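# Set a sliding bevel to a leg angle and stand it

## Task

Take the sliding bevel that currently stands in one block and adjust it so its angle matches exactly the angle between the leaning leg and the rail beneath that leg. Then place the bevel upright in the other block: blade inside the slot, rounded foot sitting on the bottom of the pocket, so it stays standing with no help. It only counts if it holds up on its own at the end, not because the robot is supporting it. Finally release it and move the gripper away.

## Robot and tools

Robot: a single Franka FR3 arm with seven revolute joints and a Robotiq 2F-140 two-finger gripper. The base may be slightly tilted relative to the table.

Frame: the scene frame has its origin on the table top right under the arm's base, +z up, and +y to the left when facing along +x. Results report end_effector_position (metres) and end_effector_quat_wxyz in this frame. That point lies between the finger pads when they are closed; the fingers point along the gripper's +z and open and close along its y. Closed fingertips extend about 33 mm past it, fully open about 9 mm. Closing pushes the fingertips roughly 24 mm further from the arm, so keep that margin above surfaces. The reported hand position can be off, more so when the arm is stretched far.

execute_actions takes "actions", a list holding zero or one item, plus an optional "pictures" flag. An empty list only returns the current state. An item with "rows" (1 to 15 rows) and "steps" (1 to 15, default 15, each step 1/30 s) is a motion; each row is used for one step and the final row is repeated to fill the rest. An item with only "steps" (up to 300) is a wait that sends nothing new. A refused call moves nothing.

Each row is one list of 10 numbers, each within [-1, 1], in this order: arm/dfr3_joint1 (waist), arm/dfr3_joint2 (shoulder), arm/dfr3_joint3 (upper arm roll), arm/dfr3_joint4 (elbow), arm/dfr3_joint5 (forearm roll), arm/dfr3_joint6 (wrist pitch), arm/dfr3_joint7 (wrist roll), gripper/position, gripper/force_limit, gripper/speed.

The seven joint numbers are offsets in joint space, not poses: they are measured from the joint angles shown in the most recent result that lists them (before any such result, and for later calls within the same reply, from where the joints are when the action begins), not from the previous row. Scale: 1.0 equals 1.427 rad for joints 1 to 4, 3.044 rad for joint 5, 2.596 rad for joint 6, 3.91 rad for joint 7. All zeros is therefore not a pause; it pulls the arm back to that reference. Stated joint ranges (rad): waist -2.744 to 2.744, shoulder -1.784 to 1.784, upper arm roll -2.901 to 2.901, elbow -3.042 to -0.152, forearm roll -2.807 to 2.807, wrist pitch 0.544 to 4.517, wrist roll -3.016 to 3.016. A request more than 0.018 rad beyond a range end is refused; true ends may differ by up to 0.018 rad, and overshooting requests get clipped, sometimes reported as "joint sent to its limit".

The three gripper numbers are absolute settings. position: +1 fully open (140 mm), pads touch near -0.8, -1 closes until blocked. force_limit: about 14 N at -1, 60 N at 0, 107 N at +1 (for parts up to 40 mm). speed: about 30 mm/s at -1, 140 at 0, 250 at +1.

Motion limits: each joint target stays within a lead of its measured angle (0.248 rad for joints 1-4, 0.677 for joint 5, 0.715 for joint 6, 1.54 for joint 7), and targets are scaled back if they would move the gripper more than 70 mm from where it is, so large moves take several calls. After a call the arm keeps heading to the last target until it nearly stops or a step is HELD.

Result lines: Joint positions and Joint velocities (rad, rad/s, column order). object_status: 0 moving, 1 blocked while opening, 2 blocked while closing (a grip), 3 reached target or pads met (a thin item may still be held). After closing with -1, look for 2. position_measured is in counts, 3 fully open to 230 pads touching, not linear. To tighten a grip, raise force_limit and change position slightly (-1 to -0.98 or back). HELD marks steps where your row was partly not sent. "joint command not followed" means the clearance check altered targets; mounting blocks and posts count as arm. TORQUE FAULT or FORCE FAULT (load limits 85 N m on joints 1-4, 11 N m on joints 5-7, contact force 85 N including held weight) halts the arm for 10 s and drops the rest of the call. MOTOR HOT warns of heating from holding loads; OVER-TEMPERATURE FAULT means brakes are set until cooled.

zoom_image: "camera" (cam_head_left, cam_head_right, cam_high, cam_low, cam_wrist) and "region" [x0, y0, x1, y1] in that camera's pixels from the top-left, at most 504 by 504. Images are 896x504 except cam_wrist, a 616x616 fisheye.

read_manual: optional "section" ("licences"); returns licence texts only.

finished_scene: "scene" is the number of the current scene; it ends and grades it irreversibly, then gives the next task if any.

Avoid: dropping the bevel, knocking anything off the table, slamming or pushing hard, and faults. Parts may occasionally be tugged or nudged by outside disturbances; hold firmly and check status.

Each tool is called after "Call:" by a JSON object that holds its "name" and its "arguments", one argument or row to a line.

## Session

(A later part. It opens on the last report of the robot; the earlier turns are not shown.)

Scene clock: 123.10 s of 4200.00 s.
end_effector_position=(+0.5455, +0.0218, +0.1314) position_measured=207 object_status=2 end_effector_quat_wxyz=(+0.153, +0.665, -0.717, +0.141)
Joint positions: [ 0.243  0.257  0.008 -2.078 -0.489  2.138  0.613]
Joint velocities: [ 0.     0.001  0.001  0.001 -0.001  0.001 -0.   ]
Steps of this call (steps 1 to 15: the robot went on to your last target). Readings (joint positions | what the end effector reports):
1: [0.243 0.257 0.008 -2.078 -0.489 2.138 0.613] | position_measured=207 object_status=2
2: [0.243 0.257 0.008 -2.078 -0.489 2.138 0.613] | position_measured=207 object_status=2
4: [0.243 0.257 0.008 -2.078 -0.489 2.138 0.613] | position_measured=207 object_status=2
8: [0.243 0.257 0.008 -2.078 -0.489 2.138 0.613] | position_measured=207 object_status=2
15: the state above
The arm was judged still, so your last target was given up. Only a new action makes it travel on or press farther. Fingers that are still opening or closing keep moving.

Tilt 0.419. Continue.

Call:
{"name": "execute_actions", "arguments": {
  "actions": [
    {"rows":[[-0.003,0.003,0,-0.002,-0.001,0.004,0.002,-1,0,0],[-0.006,0.0075,0,-0.0045,-0.0019,0.006,0.003,-1,0,0]]}
  ],
  "pictures": false
}}

Call:
{"name": "execute_actions", "arguments": {
  "actions": [
    {"rows":[[-0.003,0.003,0,-0.002,-0.001,0.004,0.002,-1,0,0],[-0.0055,0.0065,0,-0.004,-0.0017,0.0055,0.003,-1,0,0]]}
  ]
}}

Call:
{"name": "zoom_image", "arguments": {
  "camera": "cam_low",
  "region": [345,175,415,245]
}}

Scene clock: 126.73 s of 4200.00 s.
end_effector_position=(+0.5456, +0.0191, +0.1262) position_measured=207 object_status=2 end_effector_quat_wxyz=(+0.153, +0.664, -0.719, +0.140)
Joint positions: [ 0.236  0.265  0.009 -2.081 -0.492  2.149  0.618]
Joint velocities: [-0.     0.    -0.    -0.001 -0.     0.     0.003]
Steps of this call (steps 1 to 90: nothing new was sent; then 0.13 s passed at rest; steps 91 to 105: all 15 steps of this action). Readings (joint positions | what the end effector reports):
91: [0.242 0.258 0.008 -2.078 -0.489 2.139 0.613] | position_measured=207 object_status=2
92: [0.241 0.258 0.009 -2.078 -0.489 2.141 0.614] | position_measured=207 object_status=2
94: [0.239 0.262 0.009 -2.079 -0.490 2.144 0.615] | position_measured=207 object_status=2
98: [0.237 0.265 0.009 -2.080 -0.491 2.148 0.617] | position_measured=207 object_status=2
105: the state above

Scene clock: 127.23 s of 4200.00 s.
end_effector_position=(+0.5458, +0.0169, +0.1218) position_measured=207 object_status=2 end_effector_quat_wxyz=(+0.152, +0.662, -0.720, +0.140)
Joint positions: [ 0.231  0.272  0.009 -2.083 -0.494  2.159  0.623]
Joint velocities: [-0.    -0.001 -0.001 -0.001  0.001  0.     0.002]
Steps of this call (steps 1 to 15: all 15 steps of this action). Readings (joint positions | what the end effector reports):
1: [0.236 0.266 0.009 -2.081 -0.492 2.150 0.618] | position_measured=207 object_status=2
2: [0.235 0.266 0.009 -2.081 -0.492 2.152 0.619] | position_measured=207 object_status=2
4: [0.233 0.269 0.009 -2.082 -0.493 2.155 0.620] | position_measured=207 object_status=2
8: [0.231 0.272 0.009 -2.083 -0.494 2.158 0.621] | position_measured=207 object_status=2
15: the state above

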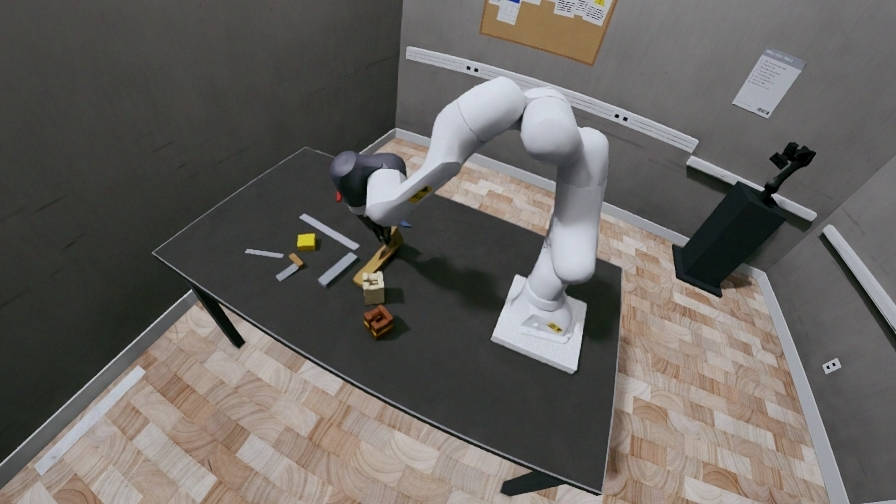

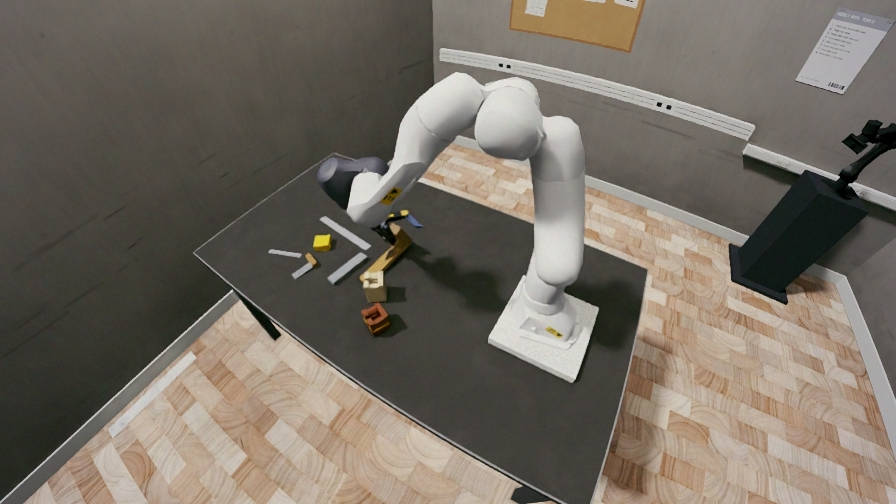

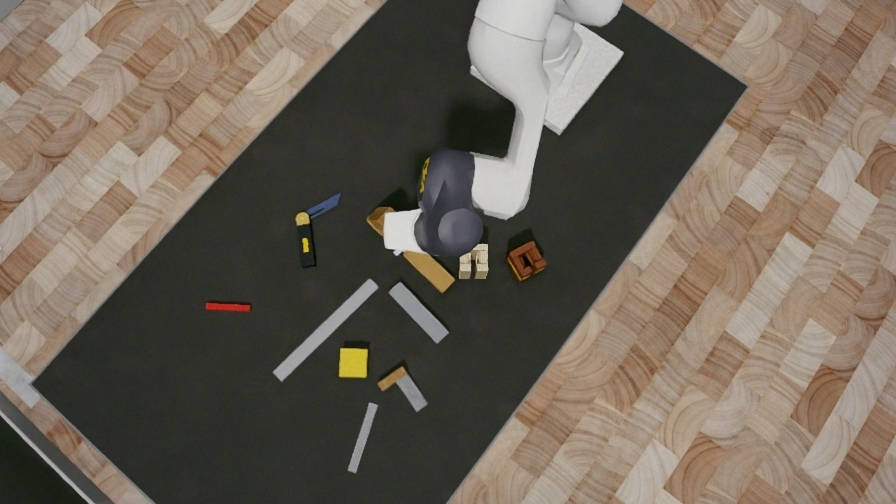

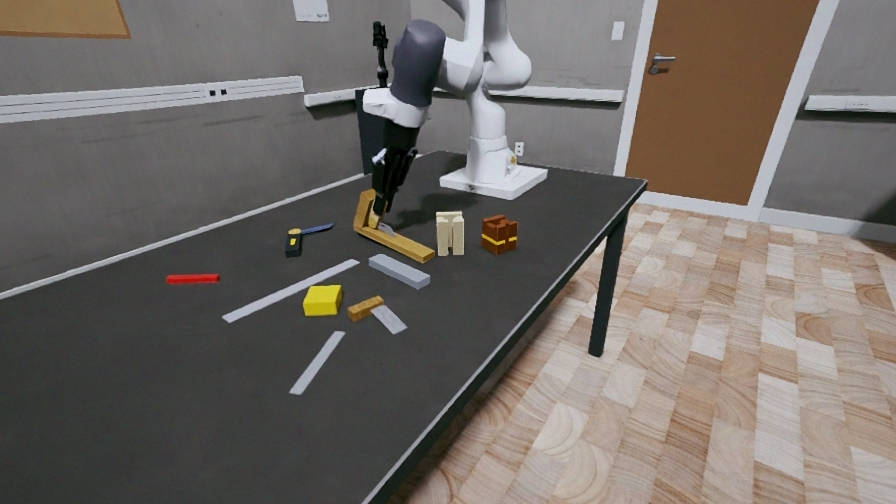

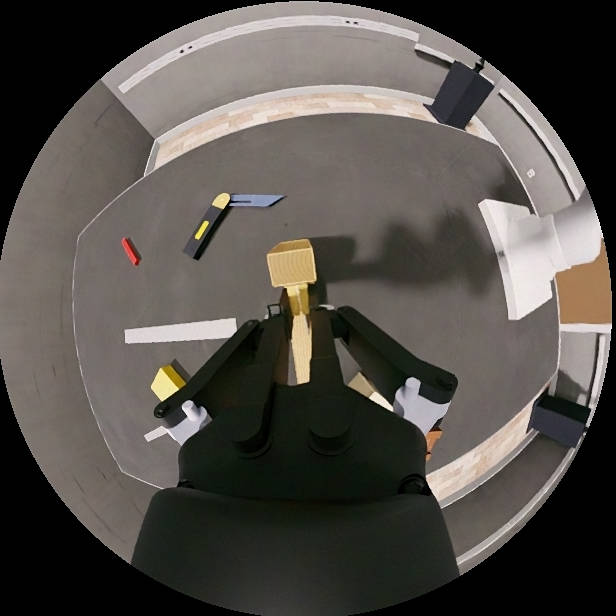

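Region (345, 175, 415, 245) of cam_low's 896x504 image, scaled by 7.200, with more detail than that image has.

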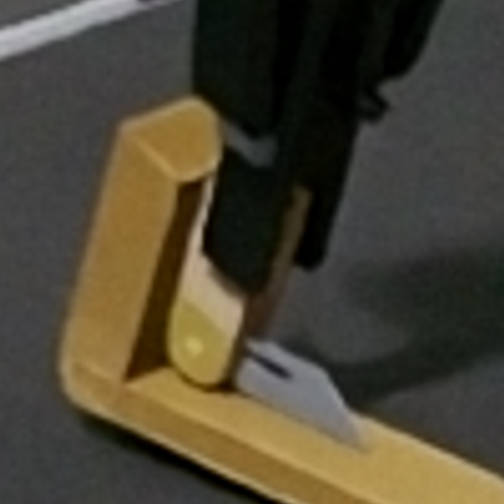

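Tilt 0.416; a bit more to go. No q7.

Call:
{"name": "execute_actions", "arguments": {
  "actions": [
    {"rows":[[-0.002,0.003,0,-0.002,-0.001,0.003,0,-1,0,0],[-0.0035,0.005,0,-0.0035,-0.0024,0.004,0,-1,0,0]]}
  ],
  "pictures": false
}}

Call:
{"name": "execute_actions", "arguments": {
  "actions": [
    {"rows":[[-0.002,0.003,0,-0.002,-0.001,0.003,0,-1,0,0],[-0.004,0.005,0,-0.0035,-0.0015,0.004,0,-1,0,0]]}
  ],
  "pictures": false
}}

Scene clock: 130.73 s of 4200.00 s.
end_effector_position=(+0.5462, +0.0156, +0.1191) position_measured=207 object_status=2 end_effector_quat_wxyz=(+0.153, +0.663, -0.720, +0.140)
Joint positions: [ 0.228  0.277  0.009 -2.085 -0.498  2.165  0.624]
Joint velocities: [ 0.001 -0.001  0.    -0.001 -0.001 -0.    -0.   ]
Steps of this call (steps 1 to 15: the robot went on to your last target; steps 16 to 90: nothing new was sent; steps 91 to 105: all 15 steps of this action). Readings (joint positions | what the end effector reports):
91: [0.231 0.272 0.009 -2.084 -0.494 2.159 0.624] | position_measured=207 object_status=2
92: [0.230 0.273 0.009 -2.084 -0.495 2.160 0.624] | position_measured=207 object_status=2
94: [0.229 0.275 0.009 -2.084 -0.496 2.162 0.624] | position_measured=207 object_status=2
98: [0.228 0.277 0.009 -2.085 -0.498 2.165 0.624] | position_measured=207 object_status=2
105: the state above

Scene clock: 131.23 s of 4200.00 s.
end_effector_position=(+0.5471, +0.0152, +0.1191) position_measured=207 object_status=2 end_effector_quat_wxyz=(+0.151, +0.663, -0.720, +0.141)
Joint positions: [ 0.227  0.277  0.009 -2.085 -0.499  2.168  0.624]
Joint velocities: [ 0.    -0.    -0.001 -0.001 -0.001 -0.001  0.   ]
Steps of this call (steps 1 to 15: all 15 steps of this action). Readings (joint positions | what the end effector reports):
1: [0.228 0.277 0.009 -2.085 -0.498 2.166 0.624] | position_measured=207 object_status=2
2: [0.228 0.277 0.009 -2.085 -0.499 2.166 0.624] | position_measured=207 object_status=2
4: [0.227 0.277 0.009 -2.085 -0.499 2.168 0.624] | position_measured=207 object_status=2
8: [0.227 0.277 0.009 -2.085 -0.499 2.168 0.624] | position_measured=207 object_status=2
15: the state above

Seated at tilt 0.417. Add ~0.003 tilt while pressing.

Call:
{"name": "execute_actions", "arguments": {
  "actions": [
    {"rows":[[-0.001,0.004,0,-0.003,-0.0015,-0.0035,0,-1,0,0]]}
  ]
}}

Call:
{"name": "zoom_image", "arguments": {
  "camera": "cam_low",
  "region": [345,175,415,245]
}}

Scene clock: 134.10 s of 4200.00 s.
end_effector_position=(+0.5471, +0.0152, +0.1191) position_measured=207 object_status=2 end_effector_quat_wxyz=(+0.152, +0.663, -0.719, +0.141)
Joint positions: [ 0.227  0.277  0.009 -2.085 -0.501  2.168  0.624]
Joint velocities: [ 0.001  0.001  0.001 -0.    -0.001 -0.001 -0.001]
Steps of this call (steps 1 to 15: the robot went on to your last target; steps 16 to 71: nothing new was sent; steps 72 to 86: all 15 steps of this action). Readings (joint positions | what the end effector reports):
72: [0.227 0.277 0.009 -2.085 -0.500 2.168 0.624] | position_measured=207 object_status=2
73: [0.227 0.277 0.009 -2.085 -0.500 2.168 0.624] | position_measured=207 object_status=2
75: [0.227 0.277 0.009 -2.085 -0.500 2.168 0.624] | position_measured=207 object_status=2
79: [0.227 0.277 0.009 -2.085 -0.501 2.168 0.624] | position_measured=207 object_status=2
86: the state above

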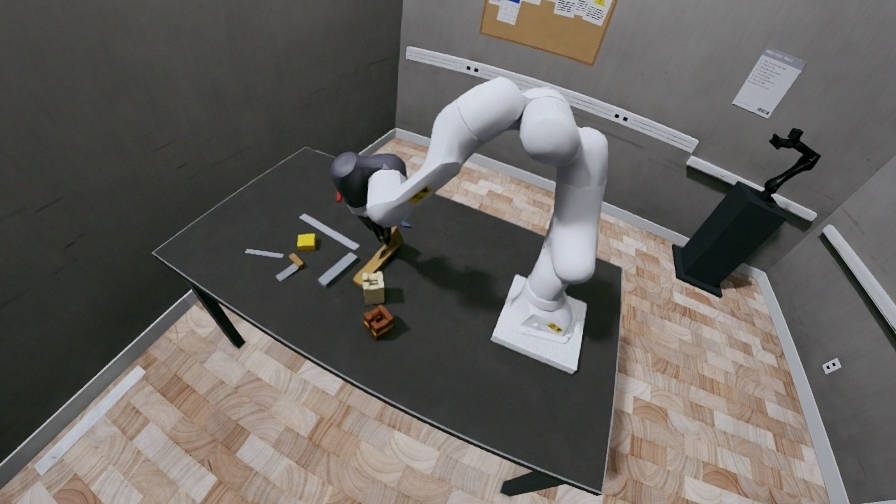

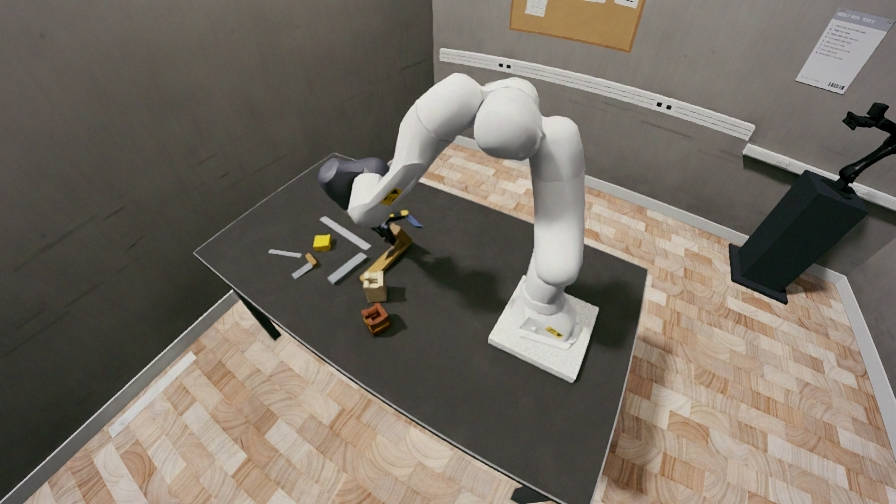

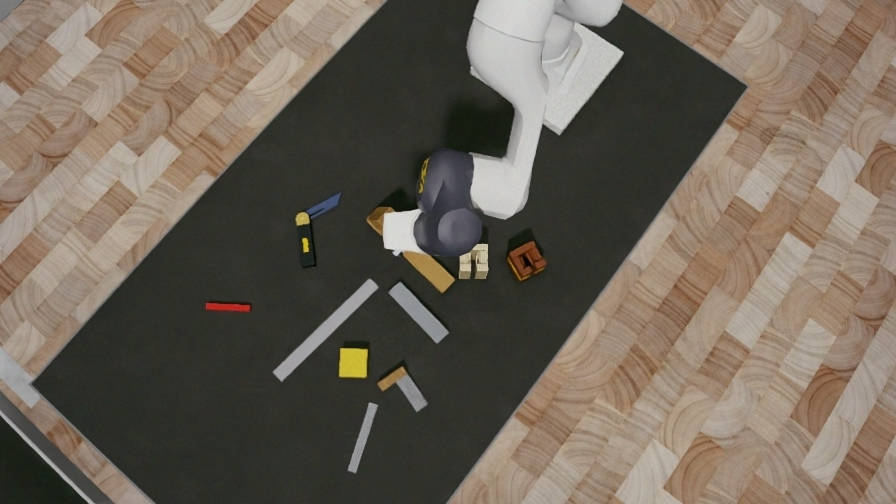

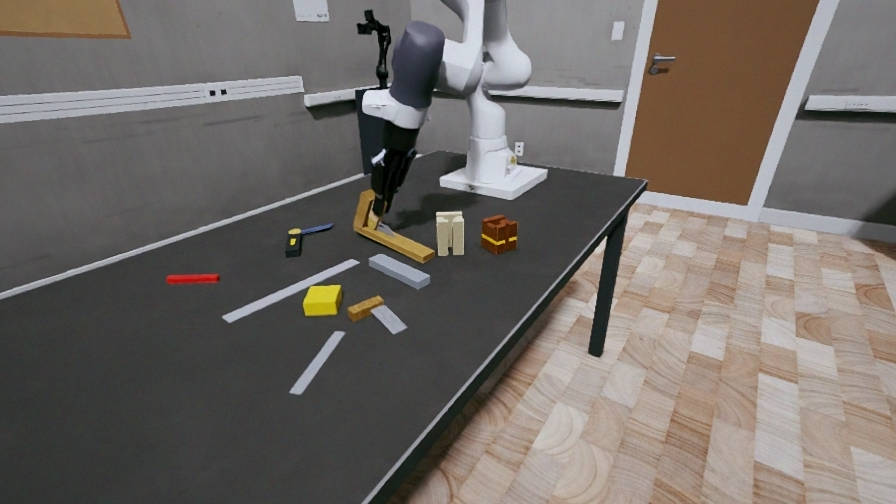

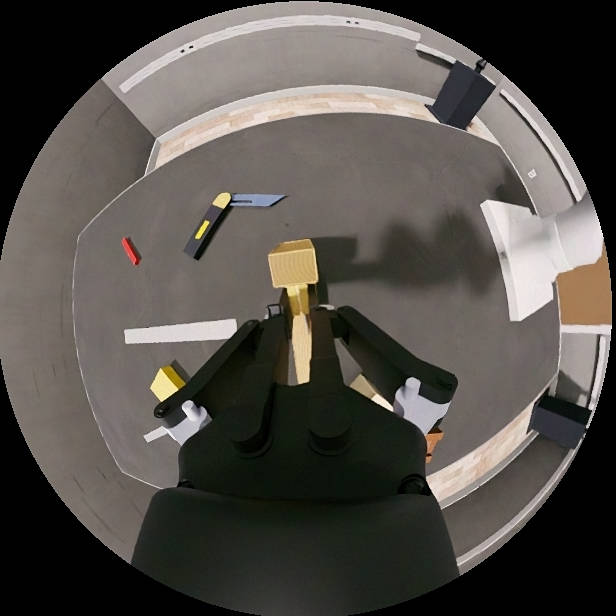

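Region (345, 175, 415, 245) of cam_low's 896x504 image, scaled by 7.200, with more detail than that image has.

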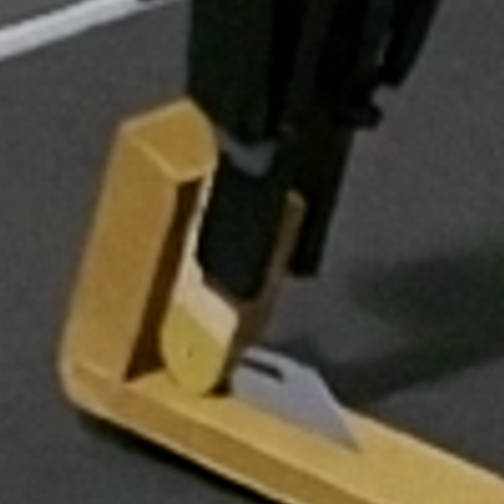

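Call:
{"name": "execute_actions", "arguments": {
  "actions": [
    {"rows":[[0.004,-0.004,0,0.002,0.001,0,0,-1,0,0],[0.008,-0.007,0,0.003,0.002,-0.003,0,-1,0,0],[0.014,-0.012,0,0.005,0.003,-0.008,0,-1,0,0],[0.021,-0.018,0,0.008,0.004,-0.014,0,-1,0,0],[0.03,-0.026,0,0.011,0.005,-0.021,0,-1,0,0],[0.042,-0.036,0,0.015,0.007,-0.029,0,-1,0,0],[0.056,-0.048,0,0.02,0.009,-0.038,0,-1,0,0],[0.07,-0.06,0,0.025,0.011,-0.048,0,-1,0,0],[0.084,-0.072,0,0.03,0.013,-0.057,0,-1,0,0],[0.098,-0.084,0,0.035,0.015,-0.066,0,-1,0,0],[0.11,-0.096,0,0.04,0.017,-0.076,0,-1,0,0],[0.12,-0.108,0,0.045,0.019,-0.085,0,-1,0,0],[0.13,-0.12,0,0.05,0.02,-0.095,0,-1,0,0],[0.14,-0.135,0,0.055,0.02,-0.105,0,-1,0,0],[0.14,-0.15,0,0.06,0.02,-0.115,0,-1,0,0]]}
  ],
  "pictures": false
}}

Call:
{"name": "execute_actions", "arguments": {
  "actions": [
    {"steps":15}
  ],
  "pictures": false
}}

Call:
{"name": "zoom_image", "arguments": {
  "camera": "cam_high",
  "region": [430,220,570,310]
}}

Scene clock: 141.23 s of 4200.00 s.
end_effector_position=(+0.5405, +0.1047, +0.2309) position_measured=207 object_status=2 end_effector_quat_wxyz=(+0.119, +0.687, -0.696, +0.169)
Joint positions: [ 0.406  0.109  0.011 -2.018 -0.451  1.979  0.624]
Joint velocities: [ 0.352 -0.584  0.065  0.206  0.084 -0.629 -0.001]
Steps of this call (steps 1 to 15: the robot went on to your last target; steps 16 to 90: nothing new was sent; then 3.63 s passed at rest; steps 91 to 105: all 15 steps of this action). Readings (joint positions | what the end effector reports):
91: [0.227 0.277 0.009 -2.085 -0.501 2.168 0.624] | position_measured=207 object_status=2
92: [0.229 0.275 0.009 -2.085 -0.500 2.167 0.624] | position_measured=207 object_status=2
94: [0.237 0.269 0.008 -2.084 -0.497 2.159 0.624] | position_measured=207 object_status=2
98: [0.283 0.232 0.005 -2.069 -0.484 2.114 0.624] | position_measured=207 object_status=2
105: the state above

Scene clock: 141.73 s of 4200.00 s.
end_effector_position=(+0.5239, +0.1021, +0.2615) position_measured=207 object_status=2 end_effector_quat_wxyz=(+0.135, +0.680, -0.701, +0.170)
Joint positions: [ 0.427  0.063  0.011 -1.998 -0.442  1.879  0.624]
Joint velocities: [-0.    -0.    -0.001  0.     0.002 -0.034  0.002]
Steps of this call (steps 1 to 15: the robot went on to your last target). Readings (joint positions | what the end effector reports):
1: [0.416 0.091 0.013 -2.011 -0.449 1.961 0.624] | position_measured=207 object_status=2
2: [0.422 0.077 0.014 -2.005 -0.447 1.946 0.624] | position_measured=207 object_status=2
4: [0.427 0.061 0.015 -1.999 -0.445 1.924 0.624] | position_measured=207 object_status=2
8: [0.427 0.060 0.012 -1.998 -0.443 1.897 0.624] | position_measured=207 object_status=2
15: the state above

Region (430, 220, 570, 310) of cam_high's 896x504 image, scaled by 3.600, with more detail than that image has; it fills the top 324 rows of this view, and the rest is white.

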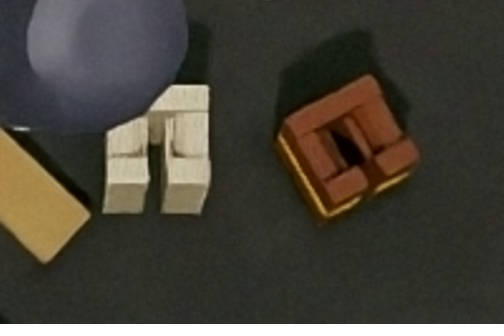

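Call:
{"name": "execute_actions", "arguments": {
  "actions": [
    {"rows":[[0.004,-0.005,0,-0.005,0.005,0.003,0.004,-1,0,0],[0.011,-0.013,0,-0.014,0.012,0.008,0.01,-1,0,0],[0.019,-0.022,0,-0.027,0.021,0.014,0.017,-1,0,0],[0.029,-0.033,0,-0.04,0.033,0.021,0.026,-1,0,0],[0.04,-0.044,0,-0.055,0.044,0.028,0.035,-1,0,0],[0.05,-0.055,0,-0.07,0.055,0.036,0.044,-1,0,0],[0.06,-0.066,0,-0.084,0.067,0.043,0.054,-1,0,0],[0.07,-0.077,0,-0.098,0.078,0.05,0.063,-1,0,0],[0.081,-0.088,0,-0.113,0.09,0.057,0.072,-1,0,0],[0.091,-0.099,0,-0.127,0.101,0.065,0.081,-1,0,0],[0.101,-0.11,0,-0.141,0.112,0.072,0.09,-1,0,0],[0.11,-0.12,0,-0.154,0.122,0.078,0.098,-1,0,0],[0.118,-0.128,0,-0.165,0.131,0.084,0.105,-1,0,0],[0.124,-0.134,0,-0.174,0.138,0.089,0.111,-1,0,0],[0.128,-0.138,0,-0.179,0.143,0.092,0.115,-1,0,0]]}
  ],
  "pictures": false
}}

Call:
{"name": "execute_actions", "arguments": {
  "actions": [
    {"steps":25}
  ],
  "pictures": false
}}

Scene clock: 152.00 s of 4200.00 s.
end_effector_position=(+0.4179, +0.2481, +0.2400) position_measured=207 object_status=2 end_effector_quat_wxyz=(-0.030, -0.619, +0.784, -0.036)
Joint positions: [ 0.59  -0.113  0.013 -2.223 -0.091  2.047  0.863]
Joint velocities: [ 0.29  -0.291  0.028 -0.374  0.7    0.39   0.679]
Steps of this call (steps 1 to 15: the robot went on to your last target; steps 16 to 90: nothing new was sent; then 6.77 s passed at rest; steps 91 to 105: all 15 steps of this action). Readings (joint positions | what the end effector reports):
91: [0.427 0.062 0.011 -1.999 -0.440 1.875 0.625] | position_measured=207 object_status=2
92: [0.430 0.058 0.010 -2.004 -0.433 1.878 0.628] | position_measured=207 object_status=2
94: [0.441 0.042 0.008 -2.025 -0.404 1.891 0.642] | position_measured=207 object_status=2
98: [0.492 -0.012 0.008 -2.095 -0.302 1.939 0.702] | position_measured=207 object_status=2
105: the state above

Scene clock: 152.83 s of 4200.00 s.
end_effector_position=(+0.4104, +0.2779, +0.2414) position_measured=207 object_status=2 end_effector_quat_wxyz=(+0.000, -0.533, +0.846, -0.002)
Joint positions: [ 0.608 -0.132  0.013 -2.251 -0.01   2.113  1.055]
Joint velocities: [-0.    -0.     0.    -0.001 -0.     0.003  0.042]
Steps of this call (steps 1 to 25: the robot went on to your last target). Readings (joint positions | what the end effector reports):
1: [0.598 -0.120 0.014 -2.233 -0.071 2.059 0.884] | position_measured=207 object_status=2
2: [0.604 -0.125 0.014 -2.239 -0.056 2.069 0.903] | position_measured=207 object_status=2
4: [0.608 -0.130 0.014 -2.246 -0.036 2.083 0.936] | position_measured=207 object_status=2
8: [0.608 -0.132 0.014 -2.250 -0.018 2.100 0.983] | position_measured=207 object_status=2
25: the state above

Call:
{"name": "execute_actions", "arguments": {
  "actions": [
    {"rows":[[0,0.003,0,-0.003,0,0.008,0.004,-1,0,0],[0,0.008,0,-0.008,0,0.016,0.004,-1,0,0],[0,0.014,0,-0.015,0,0.024,0.004,-1,0,0],[0,0.02,0,-0.022,0,0.032,0.004,-1,0,0],[0,0.027,0,-0.029,0,0.04,0.004,-1,0,0],[0,0.034,0,-0.036,0,0.047,0.004,-1,0,0],[0,0.04,0,-0.043,0,0.053,0.004,-1,0,0],[0,0.045,0,-0.048,0,0.057,0.004,-1,0,0],[0,0.049,0,-0.052,0,0.057,0.004,-1,0,0]]}
  ],
  "pictures": false
}}

Call:
{"name": "execute_actions", "arguments": {
  "actions": [
    {"steps":15}
  ]
}}

Call:
{"name": "zoom_image", "arguments": {
  "camera": "cam_low",
  "region": [455,170,545,260]
}}

Call:
{"name": "zoom_image", "arguments": {
  "camera": "cam_wrist",
  "region": [240,230,370,360]
}}

Call:
{"name": "zoom_image", "arguments": {
  "camera": "cam_head_left",
  "region": [340,265,420,345]
}}

Scene clock: 160.40 s of 4200.00 s.
end_effector_position=(+0.4056, +0.2754, +0.1833) position_measured=207 object_status=2 end_effector_quat_wxyz=(-0.010, -0.527, +0.850, -0.002)
Joint positions: [ 0.608 -0.06   0.013 -2.325 -0.01   2.239  1.068]
Joint velocities: [ 0.    -0.005 -0.    -0.    -0.001  0.103 -0.   ]
Steps of this call (steps 1 to 30: the robot went on to your last target; steps 31 to 90: nothing new was sent; then 4.07 s passed at rest; steps 91 to 105: all 15 steps of this action). Readings (joint positions | what the end effector reports):
91: [0.608 -0.132 0.013 -2.251 -0.010 2.116 1.068] | position_measured=207 object_status=2
92: [0.608 -0.131 0.013 -2.253 -0.010 2.122 1.068] | position_measured=207 object_status=2
94: [0.608 -0.123 0.013 -2.262 -0.010 2.142 1.068] | position_measured=207 object_status=2
98: [0.608 -0.089 0.013 -2.297 -0.010 2.195 1.068] | position_measured=207 object_status=2
105: the state above

Scene clock: 160.90 s of 4200.00 s.
end_effector_position=(+0.4099, +0.2784, +0.1850) position_measured=207 object_status=2 end_effector_quat_wxyz=(-0.001, -0.527, +0.850, -0.002)
Joint positions: [ 0.608 -0.06   0.013 -2.325 -0.01   2.255  1.068]
Joint velocities: [ 0.001 -0.001  0.    -0.001  0.     0.005  0.001]
Steps of this call (steps 1 to 15: the robot went on to your last target). Readings (joint positions | what the end effector reports):
1: [0.608 -0.060 0.013 -2.325 -0.010 2.242 1.068] | position_measured=207 object_status=2
2: [0.608 -0.060 0.013 -2.325 -0.010 2.245 1.068] | position_measured=207 object_status=2
4: [0.608 -0.060 0.013 -2.325 -0.010 2.249 1.068] | position_measured=207 object_status=2
8: [0.608 -0.060 0.013 -2.325 -0.010 2.253 1.068] | position_measured=207 object_status=2
15: the state above

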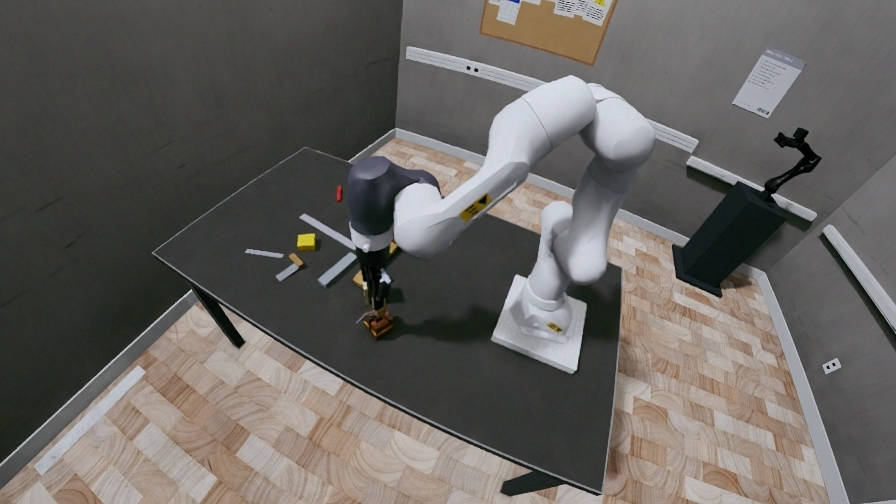

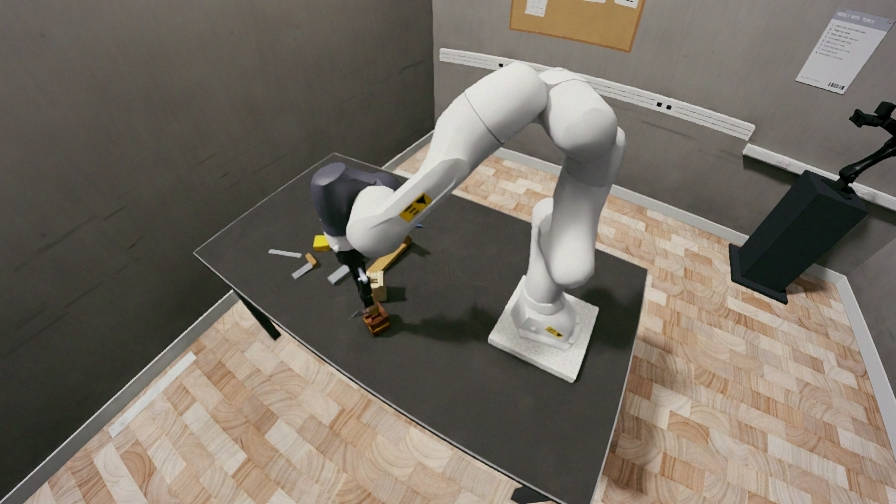

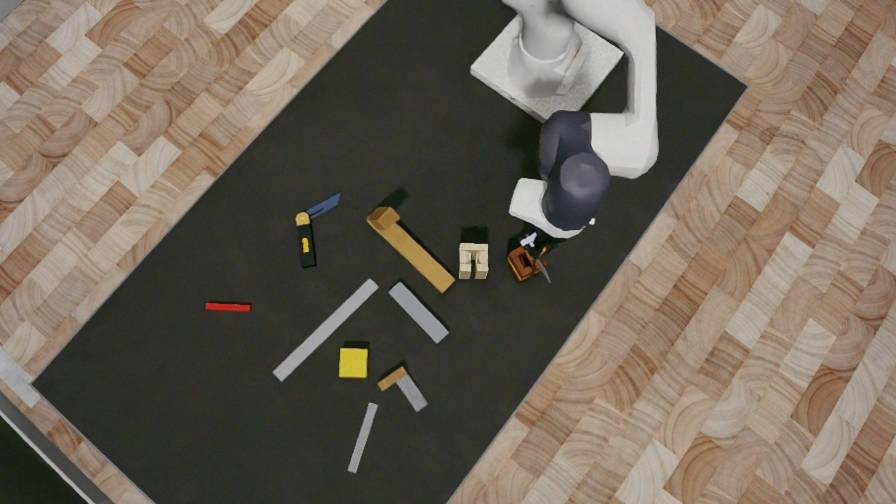

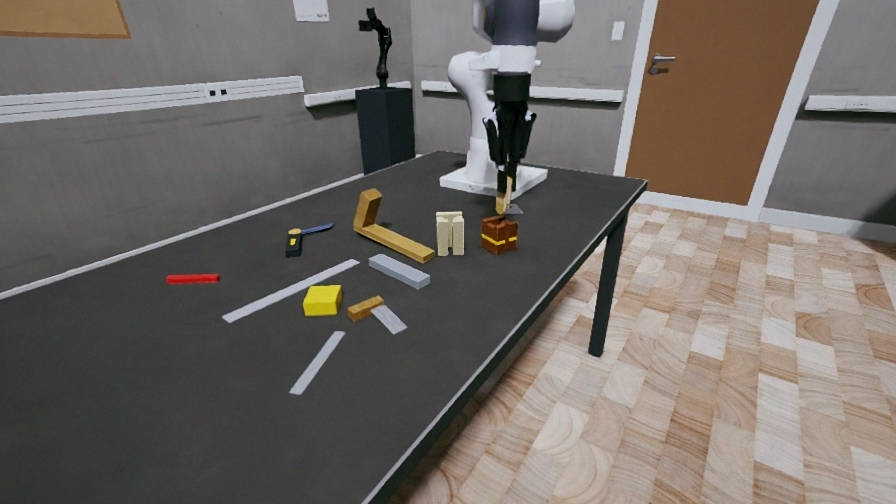

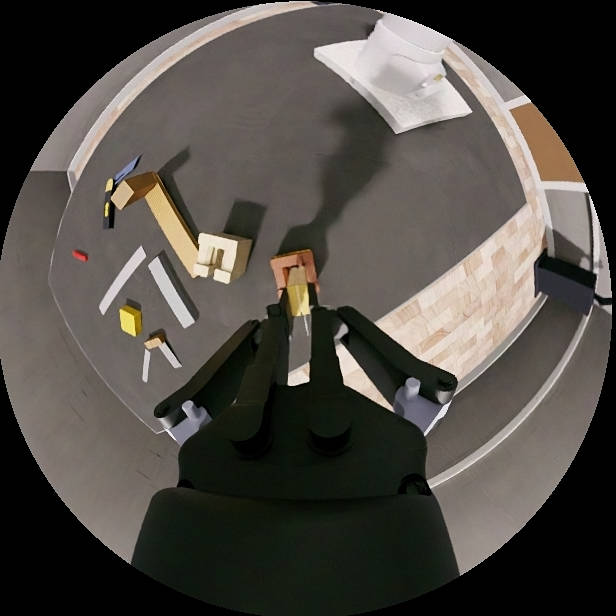

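Region (455, 170, 545, 260) of cam_low's 896x504 image, scaled by 5.600, with more detail than that image has.

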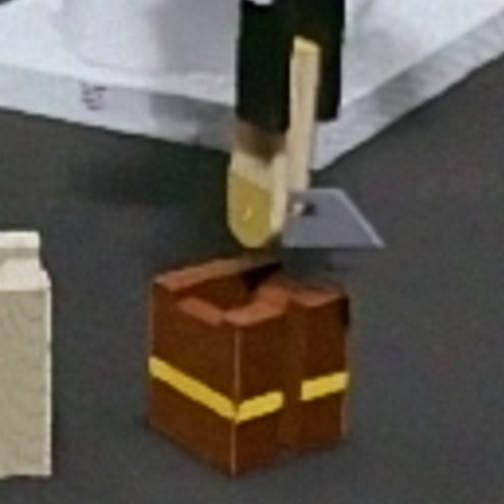

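Region (240, 230, 370, 360) of cam_wrist's 616x616 image, scaled by 3.877, with more detail than that image has.

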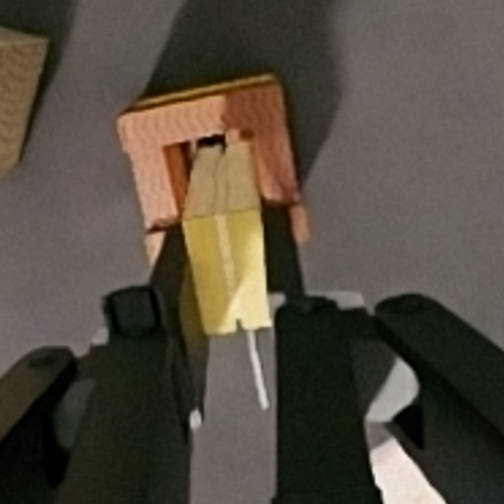

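Region (340, 265, 420, 345) of cam_head_left's 896x504 image, scaled by 6.300, with more detail than that image has.

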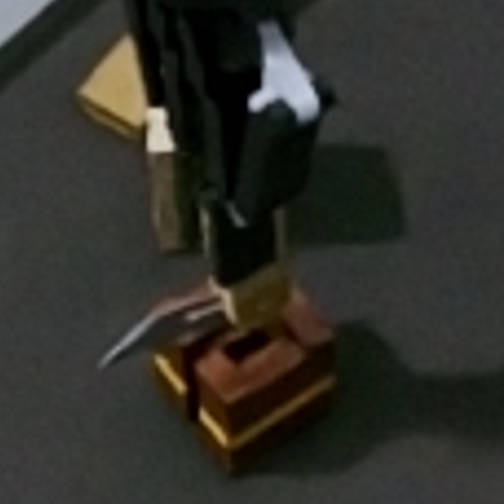

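Call:
{"name": "execute_actions", "arguments": {
  "actions": [
    {"rows":[[-0.003,0.003,0,-0.003,0,0.008,-0.012,-1,0,0],[-0.005,0.007,0,-0.006,0,0.014,-0.0245,-1,0,0],[-0.0075,0.011,0,-0.01,0,0.017,-0.0245,-1,0,0],[-0.0075,0.015,0,-0.013,0,0.017,-0.0245,-1,0,0]]}
  ],
  "pictures": false
}}

Call:
{"name": "execute_actions", "arguments": {
  "actions": [
    {"steps":20}
  ]
}}

Call:
{"name": "zoom_image", "arguments": {
  "camera": "cam_low",
  "region": [465,185,535,255]
}}

Call:
{"name": "zoom_image", "arguments": {
  "camera": "cam_wrist",
  "region": [250,240,350,340]
}}

Call:
{"name": "zoom_image", "arguments": {
  "camera": "cam_head_left",
  "region": [345,285,405,345]
}}

Call:
{"name": "zoom_image", "arguments": {
  "camera": "cam_high",
  "region": [500,230,565,295]
}}

Scene clock: 170.53 s of 4200.00 s.
end_effector_position=(+0.4115, +0.2745, +0.1699) position_measured=207 object_status=2 end_effector_quat_wxyz=(-0.002, -0.554, +0.833, -0.001)
Joint positions: [ 0.6   -0.038  0.013 -2.342 -0.01   2.292  0.996]
Joint velocities: [-0.002 -0.    -0.001  0.     0.     0.015 -0.062]
Steps of this call (steps 1 to 15: the robot went on to your last target; steps 16 to 90: nothing new was sent; then 6.13 s passed at rest; steps 91 to 105: all 15 steps of this action). Readings (joint positions | what the end effector reports):
91: [0.608 -0.060 0.013 -2.325 -0.010 2.259 1.064] | position_measured=207 object_status=2
92: [0.607 -0.059 0.013 -2.326 -0.010 2.264 1.056] | position_measured=207 object_status=2
94: [0.603 -0.053 0.013 -2.331 -0.010 2.275 1.040] | position_measured=207 object_status=2
98: [0.600 -0.040 0.013 -2.341 -0.010 2.285 1.018] | position_measured=207 object_status=2
105: the state above

Scene clock: 171.20 s of 4200.00 s.
end_effector_position=(+0.4122, +0.2750, +0.1701) position_measured=207 object_status=2 end_effector_quat_wxyz=(-0.001, -0.561, +0.828, -0.001)
Joint positions: [ 0.6   -0.038  0.013 -2.342 -0.01   2.295  0.98 ]
Joint velocities: [ 0.     0.001  0.    -0.    -0.001  0.    -0.007]
Steps of this call (steps 1 to 20: the robot went on to your last target). Readings (joint positions | what the end effector reports):
1: [0.600 -0.038 0.013 -2.342 -0.010 2.293 0.994] | position_measured=207 object_status=2
2: [0.600 -0.038 0.013 -2.342 -0.010 2.293 0.993] | position_measured=207 object_status=2
4: [0.600 -0.038 0.013 -2.342 -0.010 2.294 0.990] | position_measured=207 object_status=2
8: [0.600 -0.038 0.013 -2.342 -0.010 2.294 0.985] | position_measured=207 object_status=2
20: the state above

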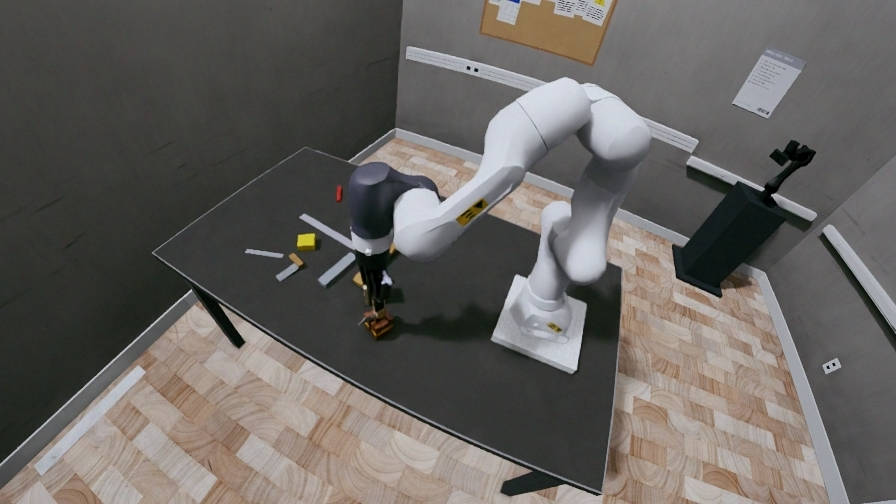

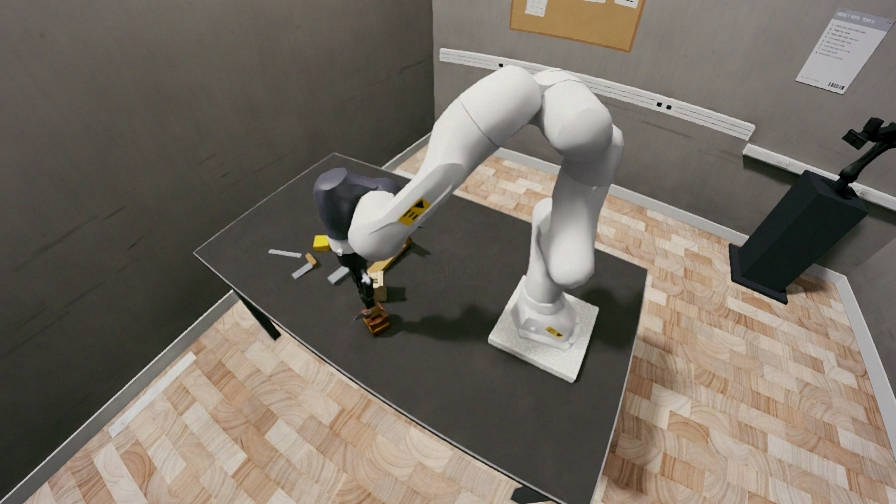

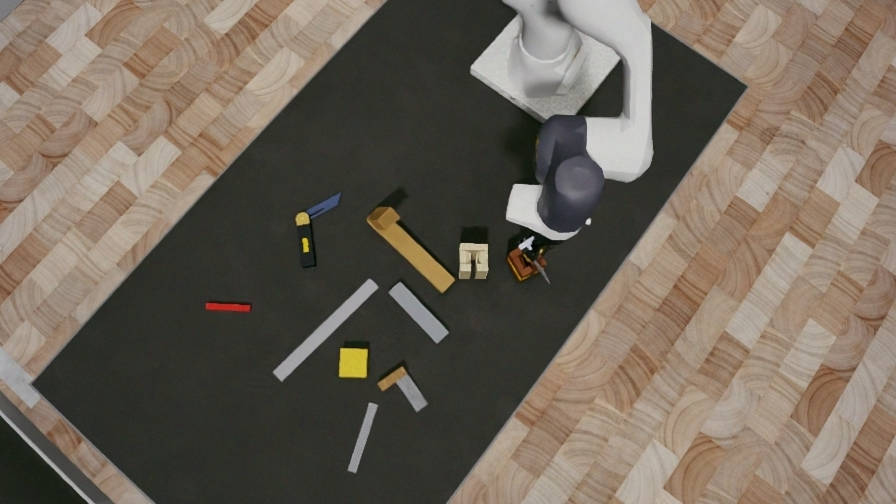

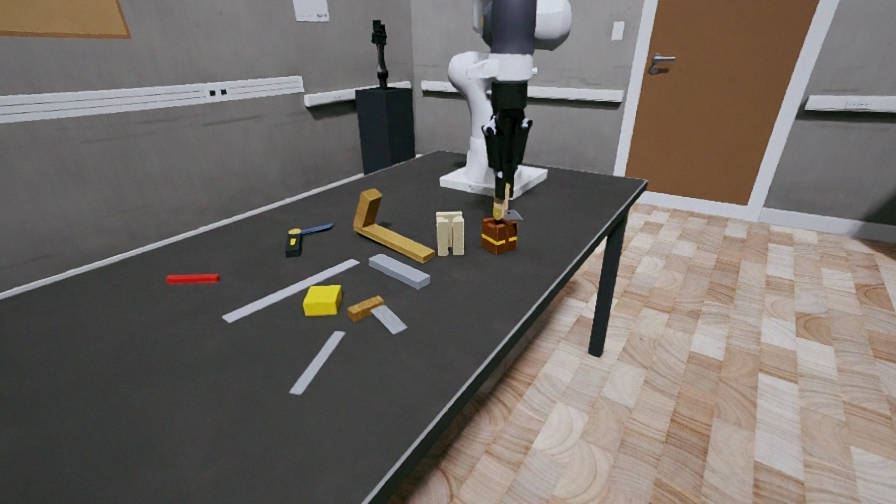

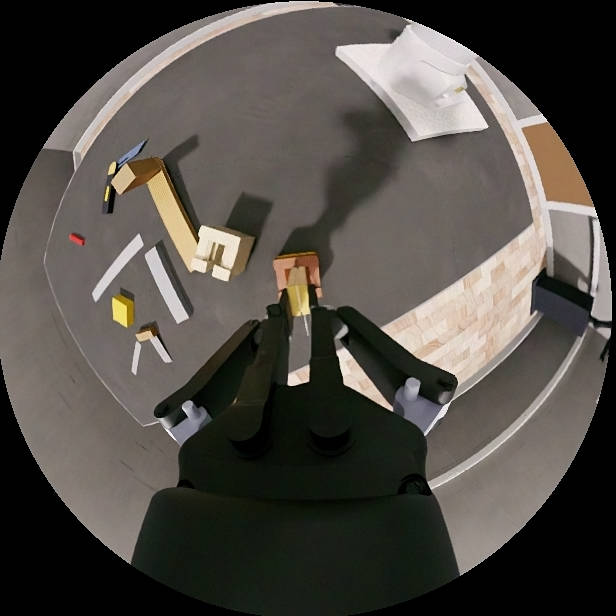

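Region (465, 185, 535, 255) of cam_low's 896x504 image, scaled by 7.200, with more detail than that image has.

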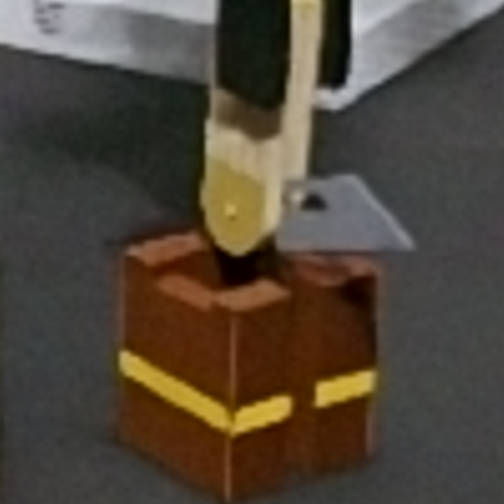

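Region (250, 240, 350, 340) of cam_wrist's 616x616 image, scaled by 5.040, with more detail than that image has.

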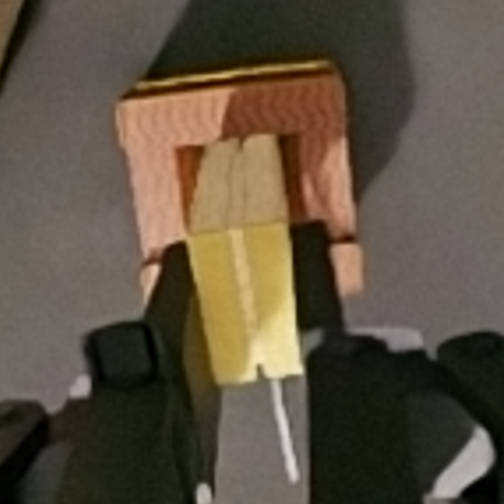

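Region (345, 285, 405, 345) of cam_head_left's 896x504 image, scaled by 8.400, with more detail than that image has.

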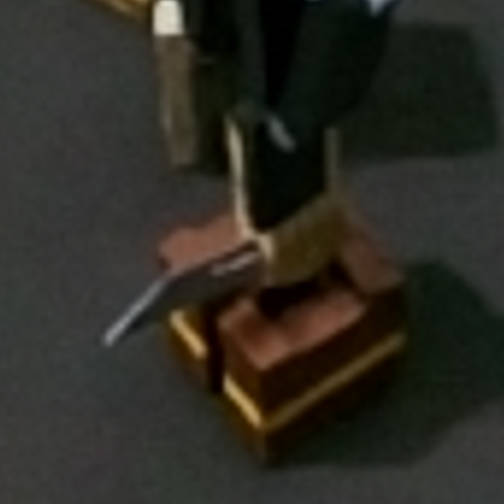

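Region (500, 230, 565, 295) of cam_high's 896x504 image, scaled by 7.754, with more detail than that image has.

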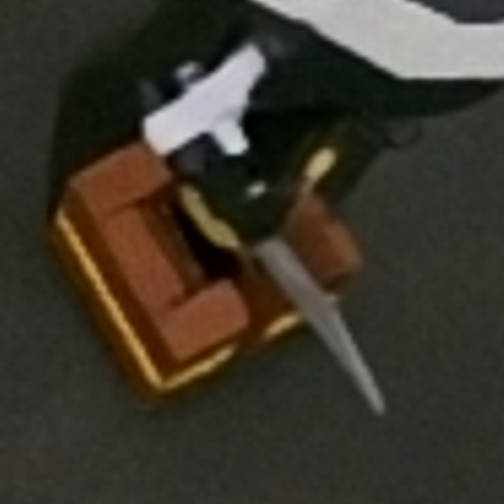

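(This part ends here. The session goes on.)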